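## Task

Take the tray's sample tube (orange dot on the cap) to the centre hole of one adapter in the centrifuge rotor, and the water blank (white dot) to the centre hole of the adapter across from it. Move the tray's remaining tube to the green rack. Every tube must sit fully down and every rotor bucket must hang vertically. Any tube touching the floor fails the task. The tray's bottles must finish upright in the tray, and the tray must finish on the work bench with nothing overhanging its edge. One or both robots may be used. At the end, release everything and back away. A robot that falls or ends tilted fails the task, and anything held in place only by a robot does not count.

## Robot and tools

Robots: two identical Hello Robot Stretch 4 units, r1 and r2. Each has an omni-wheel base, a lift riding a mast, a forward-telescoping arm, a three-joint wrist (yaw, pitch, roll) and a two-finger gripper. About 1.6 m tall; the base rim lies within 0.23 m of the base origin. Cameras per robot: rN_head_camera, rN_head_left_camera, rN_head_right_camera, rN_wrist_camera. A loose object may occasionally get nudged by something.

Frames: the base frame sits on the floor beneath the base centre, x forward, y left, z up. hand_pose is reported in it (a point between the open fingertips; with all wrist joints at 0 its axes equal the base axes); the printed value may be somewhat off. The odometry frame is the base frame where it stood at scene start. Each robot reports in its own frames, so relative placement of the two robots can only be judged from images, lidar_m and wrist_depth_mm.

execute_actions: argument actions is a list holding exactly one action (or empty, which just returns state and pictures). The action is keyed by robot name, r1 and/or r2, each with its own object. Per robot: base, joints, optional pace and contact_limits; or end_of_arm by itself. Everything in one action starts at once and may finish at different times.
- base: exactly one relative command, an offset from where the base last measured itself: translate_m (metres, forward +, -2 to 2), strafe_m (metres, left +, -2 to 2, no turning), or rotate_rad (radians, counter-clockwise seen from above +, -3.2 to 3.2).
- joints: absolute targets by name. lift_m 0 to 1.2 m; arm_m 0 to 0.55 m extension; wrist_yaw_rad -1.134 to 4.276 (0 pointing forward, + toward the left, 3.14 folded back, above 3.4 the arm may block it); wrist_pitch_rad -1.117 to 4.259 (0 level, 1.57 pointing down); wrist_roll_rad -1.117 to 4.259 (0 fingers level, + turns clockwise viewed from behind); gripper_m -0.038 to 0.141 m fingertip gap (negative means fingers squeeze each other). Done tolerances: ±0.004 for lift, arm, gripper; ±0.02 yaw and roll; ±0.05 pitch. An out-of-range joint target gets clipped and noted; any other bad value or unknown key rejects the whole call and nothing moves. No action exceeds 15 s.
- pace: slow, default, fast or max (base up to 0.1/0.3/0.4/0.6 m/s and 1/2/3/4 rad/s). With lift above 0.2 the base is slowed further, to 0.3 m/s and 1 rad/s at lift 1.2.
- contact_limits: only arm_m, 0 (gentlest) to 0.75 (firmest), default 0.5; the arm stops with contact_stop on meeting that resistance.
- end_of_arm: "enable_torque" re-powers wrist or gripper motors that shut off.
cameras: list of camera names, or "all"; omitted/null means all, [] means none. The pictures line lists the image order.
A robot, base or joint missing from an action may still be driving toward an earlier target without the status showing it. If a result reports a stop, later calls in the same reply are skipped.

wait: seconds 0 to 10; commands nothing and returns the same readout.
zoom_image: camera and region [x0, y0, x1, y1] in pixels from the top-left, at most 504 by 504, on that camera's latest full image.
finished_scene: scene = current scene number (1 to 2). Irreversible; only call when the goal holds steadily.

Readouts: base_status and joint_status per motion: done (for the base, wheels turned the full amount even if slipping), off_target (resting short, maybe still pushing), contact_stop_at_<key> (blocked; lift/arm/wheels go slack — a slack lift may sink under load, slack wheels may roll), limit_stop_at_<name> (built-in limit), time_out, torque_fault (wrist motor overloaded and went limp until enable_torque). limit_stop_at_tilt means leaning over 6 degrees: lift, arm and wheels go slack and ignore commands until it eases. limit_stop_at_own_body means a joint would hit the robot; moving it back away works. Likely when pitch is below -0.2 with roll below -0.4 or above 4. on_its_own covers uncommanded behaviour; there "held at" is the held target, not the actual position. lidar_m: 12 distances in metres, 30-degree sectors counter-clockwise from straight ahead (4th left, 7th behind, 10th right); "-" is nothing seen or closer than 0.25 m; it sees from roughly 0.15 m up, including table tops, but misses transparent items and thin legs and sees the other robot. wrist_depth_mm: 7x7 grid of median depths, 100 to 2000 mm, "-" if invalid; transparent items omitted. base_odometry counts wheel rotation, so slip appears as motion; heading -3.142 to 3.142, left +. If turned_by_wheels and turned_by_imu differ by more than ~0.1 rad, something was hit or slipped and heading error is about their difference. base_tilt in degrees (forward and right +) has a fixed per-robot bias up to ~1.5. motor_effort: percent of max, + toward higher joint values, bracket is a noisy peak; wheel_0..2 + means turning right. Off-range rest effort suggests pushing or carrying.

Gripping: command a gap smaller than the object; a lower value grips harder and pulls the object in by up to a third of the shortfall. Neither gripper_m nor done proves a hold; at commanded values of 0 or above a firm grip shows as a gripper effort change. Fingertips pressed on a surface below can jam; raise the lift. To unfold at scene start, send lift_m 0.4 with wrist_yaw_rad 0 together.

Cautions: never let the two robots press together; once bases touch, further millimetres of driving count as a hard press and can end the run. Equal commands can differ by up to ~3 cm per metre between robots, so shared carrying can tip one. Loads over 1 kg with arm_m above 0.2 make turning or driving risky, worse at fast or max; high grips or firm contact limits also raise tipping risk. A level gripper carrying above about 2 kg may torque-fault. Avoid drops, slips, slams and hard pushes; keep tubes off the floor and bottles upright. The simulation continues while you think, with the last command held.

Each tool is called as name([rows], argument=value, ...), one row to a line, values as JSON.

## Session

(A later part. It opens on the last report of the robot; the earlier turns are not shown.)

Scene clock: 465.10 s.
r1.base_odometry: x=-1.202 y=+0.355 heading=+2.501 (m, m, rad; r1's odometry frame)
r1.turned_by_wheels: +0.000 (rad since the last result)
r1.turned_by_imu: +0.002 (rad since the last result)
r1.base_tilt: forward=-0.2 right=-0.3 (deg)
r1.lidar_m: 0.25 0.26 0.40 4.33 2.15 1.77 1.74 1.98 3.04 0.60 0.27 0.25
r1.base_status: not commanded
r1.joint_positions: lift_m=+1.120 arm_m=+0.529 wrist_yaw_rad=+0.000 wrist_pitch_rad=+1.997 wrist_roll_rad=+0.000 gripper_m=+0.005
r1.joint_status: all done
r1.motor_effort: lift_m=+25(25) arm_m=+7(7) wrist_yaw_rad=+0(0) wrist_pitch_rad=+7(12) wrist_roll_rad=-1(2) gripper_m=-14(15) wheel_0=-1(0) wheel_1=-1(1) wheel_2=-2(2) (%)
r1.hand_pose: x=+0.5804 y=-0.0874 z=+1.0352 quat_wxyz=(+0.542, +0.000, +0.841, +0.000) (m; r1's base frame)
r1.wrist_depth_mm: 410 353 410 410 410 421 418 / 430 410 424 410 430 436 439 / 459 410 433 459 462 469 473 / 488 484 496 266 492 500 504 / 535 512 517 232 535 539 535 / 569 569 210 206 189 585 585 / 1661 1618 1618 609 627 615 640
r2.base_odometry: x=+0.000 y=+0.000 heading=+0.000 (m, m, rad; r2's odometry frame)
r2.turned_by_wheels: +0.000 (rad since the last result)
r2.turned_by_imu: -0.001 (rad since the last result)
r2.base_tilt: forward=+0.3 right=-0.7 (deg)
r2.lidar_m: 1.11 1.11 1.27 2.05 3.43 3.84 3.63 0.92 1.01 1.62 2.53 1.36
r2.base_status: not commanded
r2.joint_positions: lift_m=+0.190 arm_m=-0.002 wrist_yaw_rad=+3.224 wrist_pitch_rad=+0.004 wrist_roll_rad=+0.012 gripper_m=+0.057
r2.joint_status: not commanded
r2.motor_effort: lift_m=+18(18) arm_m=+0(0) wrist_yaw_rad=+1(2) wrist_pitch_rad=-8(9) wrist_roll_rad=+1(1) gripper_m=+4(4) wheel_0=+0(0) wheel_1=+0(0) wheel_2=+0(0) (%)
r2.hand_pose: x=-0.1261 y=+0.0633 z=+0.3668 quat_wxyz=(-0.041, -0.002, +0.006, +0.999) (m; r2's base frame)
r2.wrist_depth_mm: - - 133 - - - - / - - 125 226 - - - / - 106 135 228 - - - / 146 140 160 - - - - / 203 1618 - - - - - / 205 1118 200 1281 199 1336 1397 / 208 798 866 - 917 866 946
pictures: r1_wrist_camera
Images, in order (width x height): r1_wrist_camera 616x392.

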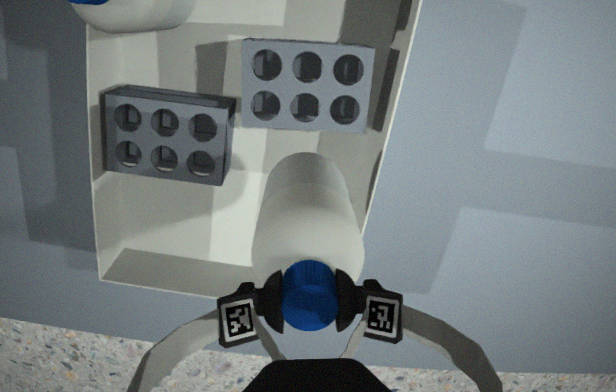

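execute_actions([
  {"r1":{"base":{"strafe_m":0.04},"joints":{"arm_m":0.45},"pace":"slow"}},
], cameras=[])

execute_actions([
  {"r1":{"joints":{"lift_m":1.04},"pace":"slow"}},
], cameras=["r1_wrist_camera","r1_head_right_camera"])

Scene clock: 477.10 s.
r1.base_odometry: x=-1.226 y=+0.323 heading=+2.501 (m, m, rad; r1's odometry frame)
r1.turned_by_wheels: +0.000 (rad since the last result)
r1.turned_by_imu: +0.001 (rad since the last result)
r1.base_tilt: forward=-0.2 right=-0.1 (deg)
r1.lidar_m: 0.25 0.27 0.41 4.34 2.15 1.76 1.73 1.93 3.02 0.61 0.29 0.25
r1.base_status: done
r1.joint_positions: lift_m=+1.120 arm_m=+0.451 wrist_yaw_rad=+0.000 wrist_pitch_rad=+1.997 wrist_roll_rad=+0.000 gripper_m=+0.005
r1.joint_status: all done
r1.motor_effort: lift_m=+25(25) arm_m=-7(9) wrist_yaw_rad=-1(2) wrist_pitch_rad=+9(8) wrist_roll_rad=+0(2) gripper_m=-15(16) wheel_0=+0(6) wheel_1=+1(7) wheel_2=-1(2) (%)
r1.hand_pose: x=+0.5029 y=-0.0874 z=+1.0352 quat_wxyz=(+0.542, +0.000, +0.841, +0.000) (m; r1's base frame)
r1.wrist_depth_mm: 407 368 402 402 364 415 415 / 427 397 387 433 433 439 439 / 455 459 459 459 462 473 466 / 496 480 484 266 492 504 504 / 525 530 525 233 535 544 544 / 1537 1537 209 206 190 585 591 / 1661 1618 1661 878 1661 1618 1708
r2.base_odometry: x=+0.000 y=+0.000 heading=+0.000 (m, m, rad; r2's odometry frame)
r2.turned_by_wheels: +0.000 (rad since the last result)
r2.turned_by_imu: -0.001 (rad since the last result)
r2.base_tilt: forward=+0.2 right=-0.6 (deg)
r2.lidar_m: 1.12 1.11 1.27 2.07 3.41 3.82 3.65 0.91 1.00 1.62 2.50 1.35
r2.base_status: not commanded
r2.joint_positions: lift_m=+0.190 arm_m=-0.002 wrist_yaw_rad=+3.224 wrist_pitch_rad=+0.004 wrist_roll_rad=+0.012 gripper_m=+0.057
r2.joint_status: not commanded
r2.motor_effort: lift_m=+18(18) arm_m=+0(0) wrist_yaw_rad=-1(0) wrist_pitch_rad=-8(9) wrist_roll_rad=+0(1) gripper_m=-2(2) wheel_0=+0(0) wheel_1=+0(0) wheel_2=+0(0) (%)
r2.hand_pose: x=-0.1261 y=+0.0633 z=+0.3668 quat_wxyz=(-0.041, -0.002, +0.006, +0.999) (m; r2's base frame)
r2.wrist_depth_mm: - - 133 - - - - / - - 125 225 - - - / - 106 135 227 - - - / 146 140 160 - - - - / 204 1618 - - - - - / 205 1118 200 1255 199 1336 1397 / 208 809 878 - 917 878 946
pictures: none
No camera images: the call's "cameras" was empty. Leave "cameras" out to get every camera's image.

Scene clock: 478.63 s.
r1.base_odometry: x=-1.226 y=+0.323 heading=+2.501 (m, m, rad; r1's odometry frame)
r1.turned_by_wheels: +0.000 (rad since the last result)
r1.turned_by_imu: +0.000 (rad since the last result)
r1.base_tilt: forward=+0.0 right=-0.2 (deg)
r1.lidar_m: 0.25 0.26 0.41 4.32 2.14 1.76 1.73 1.94 3.02 0.61 0.29 0.25
r1.base_status: not commanded
r1.joint_positions: lift_m=+1.040 arm_m=+0.451 wrist_yaw_rad=+0.000 wrist_pitch_rad=+1.997 wrist_roll_rad=+0.000 gripper_m=+0.005
r1.joint_status: all done
r1.motor_effort: lift_m=+20(23) arm_m=-7(7) wrist_yaw_rad=-2(1) wrist_pitch_rad=+9(8) wrist_roll_rad=-1(2) gripper_m=-16(18) wheel_0=+0(1) wheel_1=+1(1) wheel_2=-1(1) (%)
r1.hand_pose: x=+0.5029 y=-0.0874 z=+0.9556 quat_wxyz=(+0.542, +0.000, +0.841, +0.000) (m; r1's base frame)
r1.wrist_depth_mm: 332 287 324 329 309 336 343 / 345 303 307 359 357 359 362 / 373 373 377 379 377 387 392 / 402 397 407 265 404 415 415 / 436 394 404 232 427 445 452 / 469 473 209 204 190 484 484 / 1537 1499 1576 496 517 508 525
r2.base_odometry: x=+0.000 y=+0.000 heading=+0.000 (m, m, rad; r2's odometry frame)
r2.turned_by_wheels: +0.000 (rad since the last result)
r2.turned_by_imu: +0.000 (rad since the last result)
r2.base_tilt: forward=+0.2 right=-0.5 (deg)
r2.lidar_m: 1.11 1.08 1.27 2.03 3.42 3.83 3.63 0.91 1.01 1.63 2.55 1.36
r2.base_status: not commanded
r2.joint_positions: lift_m=+0.190 arm_m=-0.002 wrist_yaw_rad=+3.224 wrist_pitch_rad=+0.004 wrist_roll_rad=+0.012 gripper_m=+0.057
r2.joint_status: not commanded
r2.motor_effort: lift_m=+17(18) arm_m=+0(0) wrist_yaw_rad=-1(0) wrist_pitch_rad=-9(9) wrist_roll_rad=+0(0) gripper_m=+1(2) wheel_0=+0(0) wheel_1=+0(0) wheel_2=+0(0) (%)
r2.hand_pose: x=-0.1261 y=+0.0633 z=+0.3668 quat_wxyz=(-0.041, -0.002, +0.006, +0.999) (m; r2's base frame)
r2.wrist_depth_mm: - - 133 - - - - / - - 125 226 - - - / - 106 135 227 - - - / 146 141 161 - - - - / 203 1618 - - - - - / 205 1138 200 1281 198 1366 1397 / 208 809 878 - 917 866 960
pictures: r1_head_right_camera, r1_wrist_camera
Images, in order (width x height): r1_head_right_camera 420x672, r1_wrist_camera 616x392.

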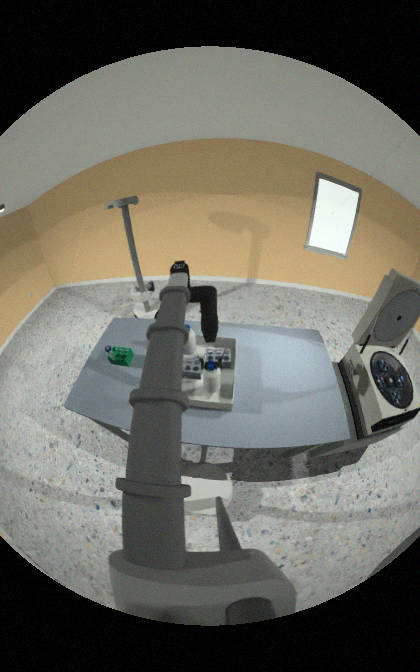

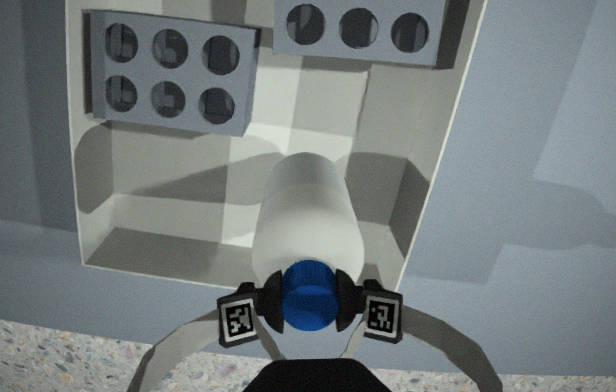

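execute_actions([
  {"r1":{"joints":{"wrist_pitch_rad":1.57,"arm_m":0.40},"pace":"slow"}},
], cameras=["r1_wrist_camera"])

Scene clock: 485.83 s.
r1.base_odometry: x=-1.226 y=+0.323 heading=+2.501 (m, m, rad; r1's odometry frame)
r1.turned_by_wheels: +0.000 (rad since the last result)
r1.turned_by_imu: +0.001 (rad since the last result)
r1.base_tilt: forward=-0.2 right=-0.1 (deg)
r1.lidar_m: 0.25 0.25 0.42 4.35 2.14 1.76 1.74 1.92 3.04 0.59 0.29 0.25
r1.base_status: not commanded
r1.joint_positions: lift_m=+1.040 arm_m=+0.401 wrist_yaw_rad=+0.000 wrist_pitch_rad=+1.570 wrist_roll_rad=+0.000 gripper_m=+0.005
r1.joint_status: all done
r1.motor_effort: lift_m=+20(20) arm_m=-7(6) wrist_yaw_rad=-2(0) wrist_pitch_rad=-2(8) wrist_roll_rad=+0(2) gripper_m=-13(17) wheel_0=+0(0) wheel_1=+1(1) wheel_2=-1(1) (%)
r1.hand_pose: x=+0.5723 y=-0.0874 z=+0.9298 quat_wxyz=(+0.707, +0.000, +0.707, +0.000) (m; r1's base frame)
r1.wrist_depth_mm: 389 247 334 357 342 392 387 / 387 368 387 379 357 392 392 / 387 382 387 387 357 392 394 / 389 329 325 387 387 394 392 / 384 351 329 239 387 392 394 / 389 387 210 206 189 394 394 / 389 377 389 389 370 394 394
r2.base_odometry: x=+0.000 y=+0.000 heading=+0.000 (m, m, rad; r2's odometry frame)
r2.turned_by_wheels: +0.000 (rad since the last result)
r2.turned_by_imu: +0.000 (rad since the last result)
r2.base_tilt: forward=+0.2 right=-0.7 (deg)
r2.lidar_m: 1.10 1.09 1.25 2.02 3.41 3.84 3.65 0.91 1.01 1.63 2.52 1.34
r2.base_status: not commanded
r2.joint_positions: lift_m=+0.190 arm_m=-0.002 wrist_yaw_rad=+3.224 wrist_pitch_rad=+0.004 wrist_roll_rad=+0.012 gripper_m=+0.057
r2.joint_status: not commanded
r2.motor_effort: lift_m=+18(18) arm_m=+0(0) wrist_yaw_rad=+1(1) wrist_pitch_rad=-9(10) wrist_roll_rad=+2(2) gripper_m=-9(2) wheel_0=+0(0) wheel_1=+0(0) wheel_2=+0(0) (%)
r2.hand_pose: x=-0.1261 y=+0.0633 z=+0.3668 quat_wxyz=(-0.041, -0.002, +0.006, +0.999) (m; r2's base frame)
r2.wrist_depth_mm: - - 133 - - - - / - - 125 226 - - - / - 106 135 227 - - - / 146 140 161 - - - - / 203 1576 - - - - - / 206 1118 200 1255 198 1366 1397 / 208 809 891 - 917 878 960
pictures: r1_wrist_camera
Images, in order (width x height): r1_wrist_camera 616x392.

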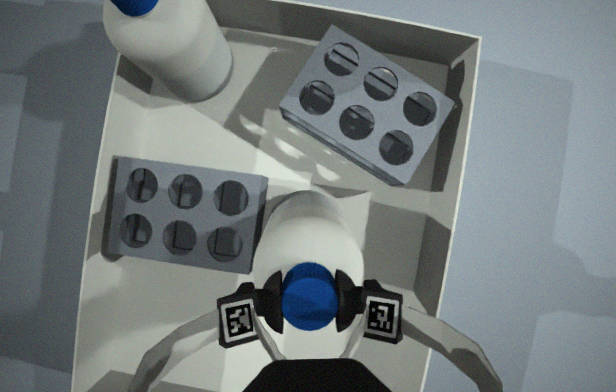

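execute_actions([
  {"r1":{"joints":{"lift_m":1.02},"pace":"slow"}},
], cameras=[])

Scene clock: 491.00 s.
r1.base_odometry: x=-1.226 y=+0.323 heading=+2.501 (m, m, rad; r1's odometry frame)
r1.turned_by_wheels: +0.000 (rad since the last result)
r1.turned_by_imu: +0.001 (rad since the last result)
r1.base_tilt: forward=-0.2 right=+0.0 (deg)
r1.lidar_m: 0.25 0.25 0.39 4.33 2.16 1.75 1.74 1.92 3.01 0.60 0.30 0.25
r1.base_status: not commanded
r1.joint_positions: lift_m=+1.021 arm_m=+0.401 wrist_yaw_rad=+0.001 wrist_pitch_rad=+1.564 wrist_roll_rad=+0.000 gripper_m=+0.005
r1.joint_status: all done
r1.motor_effort: lift_m=+4(19) arm_m=-7(7) wrist_yaw_rad=-3(4) wrist_pitch_rad=+18(17) wrist_roll_rad=-1(2) gripper_m=-11(14) wheel_0=+0(0) wheel_1=+1(1) wheel_2=-1(1) (%)
r1.hand_pose: x=+0.5743 y=-0.0874 z=+0.9111 quat_wxyz=(+0.710, +0.000, +0.705, +0.000) (m; r1's base frame)
r1.wrist_depth_mm: 382 238 334 334 343 384 389 / 379 324 370 375 351 387 387 / 379 379 375 375 351 384 384 / 375 317 370 379 375 382 382 / 377 322 319 232 377 379 382 / 377 373 192 198 189 384 377 / 375 349 375 373 366 379 384
r2.base_odometry: x=+0.000 y=+0.000 heading=+0.000 (m, m, rad; r2's odometry frame)
r2.turned_by_wheels: +0.000 (rad since the last result)
r2.turned_by_imu: +0.000 (rad since the last result)
r2.base_tilt: forward=+0.2 right=-0.7 (deg)
r2.lidar_m: 1.09 1.10 1.24 2.08 3.41 3.85 3.64 0.92 1.03 1.63 2.54 1.34
r2.base_status: not commanded
r2.joint_positions: lift_m=+0.190 arm_m=-0.002 wrist_yaw_rad=+3.224 wrist_pitch_rad=+0.004 wrist_roll_rad=+0.012 gripper_m=+0.057
r2.joint_status: not commanded
r2.motor_effort: lift_m=+18(18) arm_m=+0(0) wrist_yaw_rad=-1(1) wrist_pitch_rad=-7(8) wrist_roll_rad=+0(1) gripper_m=-4(3) wheel_0=+0(0) wheel_1=+0(0) wheel_2=+0(0) (%)
r2.hand_pose: x=-0.1261 y=+0.0633 z=+0.3668 quat_wxyz=(-0.041, -0.002, +0.006, +0.999) (m; r2's base frame)
r2.wrist_depth_mm: - - 133 - - - - / - - 125 226 - - - / - 106 135 227 - - - / 146 140 161 - - - - / 203 1618 - - - - - / 205 1118 200 1255 198 1336 1366 / 208 809 866 - 917 866 946
pictures: none
No camera images: the call's "cameras" was empty. Leave "cameras" out to get every camera's image.

Resting. Release, lift, and back away.

execute_actions([
  {"r1":{"joints":{"gripper_m":0.08,"lift_m":1.03}}},
], cameras=[])

execute_actions([
  {"r1":{"joints":{"lift_m":1.2}}},
], cameras=["r1_wrist_camera"])

Scene clock: 498.80 s.
r1.base_odometry: x=-1.226 y=+0.323 heading=+2.501 (m, m, rad; r1's odometry frame)
r1.turned_by_wheels: +0.000 (rad since the last result)
r1.turned_by_imu: +0.001 (rad since the last result)
r1.base_tilt: forward=-0.2 right=-0.1 (deg)
r1.lidar_m: 0.25 0.25 0.37 4.33 2.15 1.75 1.74 1.94 3.01 0.61 0.30 0.25
r1.base_status: not commanded
r1.joint_positions: lift_m=+1.030 arm_m=+0.401 wrist_yaw_rad=+0.000 wrist_pitch_rad=+1.570 wrist_roll_rad=+0.000 gripper_m=+0.080
r1.joint_status: all done
r1.motor_effort: lift_m=+18(18) arm_m=-7(7) wrist_yaw_rad=-3(4) wrist_pitch_rad=+1(17) wrist_roll_rad=-3(2) gripper_m=-5(11) wheel_0=+0(0) wheel_1=+1(1) wheel_2=-1(1) (%)
r1.hand_pose: x=+0.5725 y=-0.0874 z=+0.9199 quat_wxyz=(+0.707, +0.000, +0.707, +0.000) (m; r1's base frame)
r1.wrist_depth_mm: 377 241 334 347 336 382 384 / 379 343 379 370 349 384 387 / 379 366 377 377 320 384 384 / 379 319 319 244 377 387 382 / 379 343 320 202 382 387 384 / 377 375 203 379 200 387 387 / 379 375 379 145 382 384 387
r2.base_odometry: x=+0.000 y=+0.000 heading=+0.000 (m, m, rad; r2's odometry frame)
r2.turned_by_wheels: +0.000 (rad since the last result)
r2.turned_by_imu: +0.000 (rad since the last result)
r2.base_tilt: forward=+0.3 right=-0.6 (deg)
r2.lidar_m: 1.09 1.10 1.25 2.06 3.42 3.83 3.65 0.92 1.01 1.63 2.50 1.36
r2.base_status: not commanded
r2.joint_positions: lift_m=+0.190 arm_m=-0.002 wrist_yaw_rad=+3.224 wrist_pitch_rad=+0.004 wrist_roll_rad=+0.012 gripper_m=+0.057
r2.joint_status: not commanded
r2.motor_effort: lift_m=+18(18) arm_m=+0(0) wrist_yaw_rad=+1(1) wrist_pitch_rad=-7(9) wrist_roll_rad=+0(0) gripper_m=-1(2) wheel_0=+0(0) wheel_1=+0(0) wheel_2=+0(0) (%)
r2.hand_pose: x=-0.1261 y=+0.0633 z=+0.3668 quat_wxyz=(-0.041, -0.002, +0.006, +0.999) (m; r2's base frame)
r2.wrist_depth_mm: - - 133 - - - - / - - 125 226 - - - / - 106 135 228 - - - / 146 140 160 - - - - / 204 1618 - - - - - / 205 1118 200 1255 198 1366 1397 / 208 809 878 - 917 866 960
pictures: none
No camera images: the call's "cameras" was empty. Leave "cameras" out to get every camera's image.

Scene clock: 500.60 s.
r1.base_odometry: x=-1.226 y=+0.323 heading=+2.501 (m, m, rad; r1's odometry frame)
r1.turned_by_wheels: +0.000 (rad since the last result)
r1.turned_by_imu: +0.001 (rad since the last result)
r1.base_tilt: forward=-0.2 right=-0.1 (deg)
r1.lidar_m: 0.25 0.26 0.39 4.32 2.14 1.75 1.74 1.93 3.02 0.61 0.28 0.25
r1.base_status: not commanded
r1.joint_positions: lift_m=+1.199 arm_m=+0.401 wrist_yaw_rad=+0.000 wrist_pitch_rad=+1.570 wrist_roll_rad=+0.000 gripper_m=+0.080
r1.joint_status: all done
r1.motor_effort: lift_m=+23(24) arm_m=-7(7) wrist_yaw_rad=-1(1) wrist_pitch_rad=+0(0) wrist_roll_rad=-1(2) gripper_m=-2(1) wheel_0=+0(0) wheel_1=+1(1) wheel_2=-1(1) (%)
r1.hand_pose: x=+0.5724 y=-0.0874 z=+1.0889 quat_wxyz=(+0.707, +0.000, +0.707, +0.000) (m; r1's base frame)
r1.wrist_depth_mm: 544 539 549 549 539 554 549 / 544 549 413 544 549 554 549 / 549 549 549 544 521 554 554 / 544 554 488 521 544 554 559 / 549 544 544 544 549 549 554 / 544 549 203 544 200 554 554 / 544 549 530 145 549 554 559
r2.base_odometry: x=+0.000 y=+0.000 heading=+0.000 (m, m, rad; r2's odometry frame)
r2.turned_by_wheels: +0.000 (rad since the last result)
r2.turned_by_imu: +0.000 (rad since the last result)
r2.base_tilt: forward=+0.0 right=-0.8 (deg)
r2.lidar_m: 1.11 1.09 1.27 2.06 3.43 3.83 3.65 0.92 0.98 1.64 2.47 1.34
r2.base_status: not commanded
r2.joint_positions: lift_m=+0.190 arm_m=-0.002 wrist_yaw_rad=+3.224 wrist_pitch_rad=+0.004 wrist_roll_rad=+0.012 gripper_m=+0.057
r2.joint_status: not commanded
r2.motor_effort: lift_m=+18(18) arm_m=+0(0) wrist_yaw_rad=+1(2) wrist_pitch_rad=-8(8) wrist_roll_rad=-1(0) gripper_m=-2(4) wheel_0=+0(0) wheel_1=+0(0) wheel_2=+0(0) (%)
r2.hand_pose: x=-0.1261 y=+0.0633 z=+0.3668 quat_wxyz=(-0.041, -0.002, +0.006, +0.999) (m; r2's base frame)
r2.wrist_depth_mm: - - 133 - - - - / - - 125 226 - - - / - 106 134 228 - - - / 146 141 160 - - - - / 203 1618 - - - - - / 205 1118 200 1255 198 1336 1397 / 208 809 866 - 917 878 946
pictures: r1_wrist_camera
Images, in order (width x height): r1_wrist_camera 616x392.

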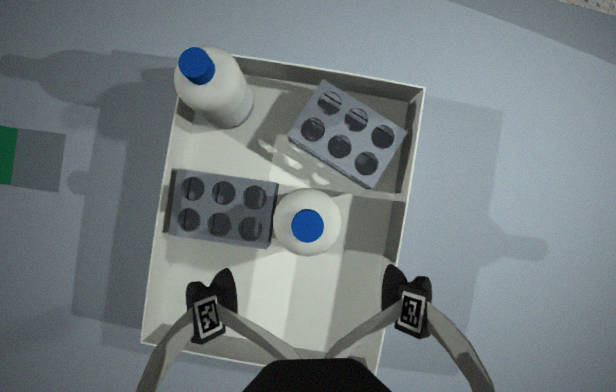

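Both bottles stand. Back off and finish.

execute_actions([
  {"r1":{"base":{"translate_m":-0.4},"joints":{"arm_m":0.0}}},
], cameras=["r1_head_right_camera"])

Scene clock: 515.10 s.
r1.base_odometry: x=-0.905 y=+0.084 heading=+2.501 (m, m, rad; r1's odometry frame)
r1.turned_by_wheels: +0.000 (rad since the last result)
r1.turned_by_imu: +0.002 (rad since the last result)
r1.base_tilt: forward=-0.2 right=-0.2 (deg)
r1.lidar_m: 0.62 0.69 4.50 3.35 1.69 1.36 1.34 1.47 2.34 1.57 0.80 0.62
r1.base_status: done
r1.joint_positions: lift_m=+1.199 arm_m=+0.001 wrist_yaw_rad=+0.000 wrist_pitch_rad=+1.570 wrist_roll_rad=+0.000 gripper_m=+0.080
r1.joint_status: all done
r1.motor_effort: lift_m=+22(23) arm_m=-7(4) wrist_yaw_rad=-1(3) wrist_pitch_rad=-1(1) wrist_roll_rad=-2(2) gripper_m=-1(0) wheel_0=-1(6) wheel_1=-1(4) wheel_2=+0(6) (%)
r1.hand_pose: x=+0.1723 y=-0.0874 z=+1.0889 quat_wxyz=(+0.707, +0.000, +0.707, +0.000) (m; r1's base frame)
r1.wrist_depth_mm: 1281 1308 1336 1308 1308 1336 891 / 1281 1281 1281 1308 1336 1366 1118 / 1308 1336 1308 1336 1308 1336 1336 / 1281 1281 1281 1308 1308 1308 1308 / 1281 1308 1098 1098 1281 1336 1308 / 1281 1308 203 1098 200 1308 1336 / 1281 1308 1308 144 1308 1336 1308
r2.base_odometry: x=+0.000 y=+0.000 heading=+0.000 (m, m, rad; r2's odometry frame)
r2.turned_by_wheels: +0.000 (rad since the last result)
r2.turned_by_imu: -0.001 (rad since the last result)
r2.base_tilt: forward=+0.2 right=-0.5 (deg)
r2.lidar_m: 1.12 1.11 1.23 2.06 3.41 3.85 3.65 0.92 1.00 1.61 2.49 1.36
r2.base_status: not commanded
r2.joint_positions: lift_m=+0.190 arm_m=-0.002 wrist_yaw_rad=+3.224 wrist_pitch_rad=+0.004 wrist_roll_rad=+0.012 gripper_m=+0.057
r2.joint_status: not commanded
r2.motor_effort: lift_m=+18(18) arm_m=+0(0) wrist_yaw_rad=+0(2) wrist_pitch_rad=-8(8) wrist_roll_rad=+0(1) gripper_m=-3(5) wheel_0=+0(0) wheel_1=+0(0) wheel_2=+0(0) (%)
r2.hand_pose: x=-0.1261 y=+0.0633 z=+0.3668 quat_wxyz=(-0.041, -0.002, +0.006, +0.999) (m; r2's base frame)
r2.wrist_depth_mm: - - 133 - - - - / - - 125 226 - - - / - 106 135 228 - - - / 146 141 161 - - - - / 203 1576 - - - - - / 206 1118 201 1281 198 1366 1430 / 208 809 866 - 917 866 960
pictures: r1_head_right_camera
Images, in order (width x height): r1_head_right_camera 420x672.

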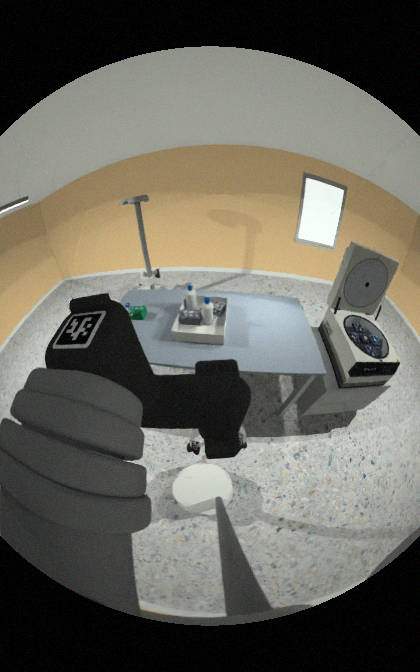

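finished_scene(scene=1)

The scene is finished: the task was done.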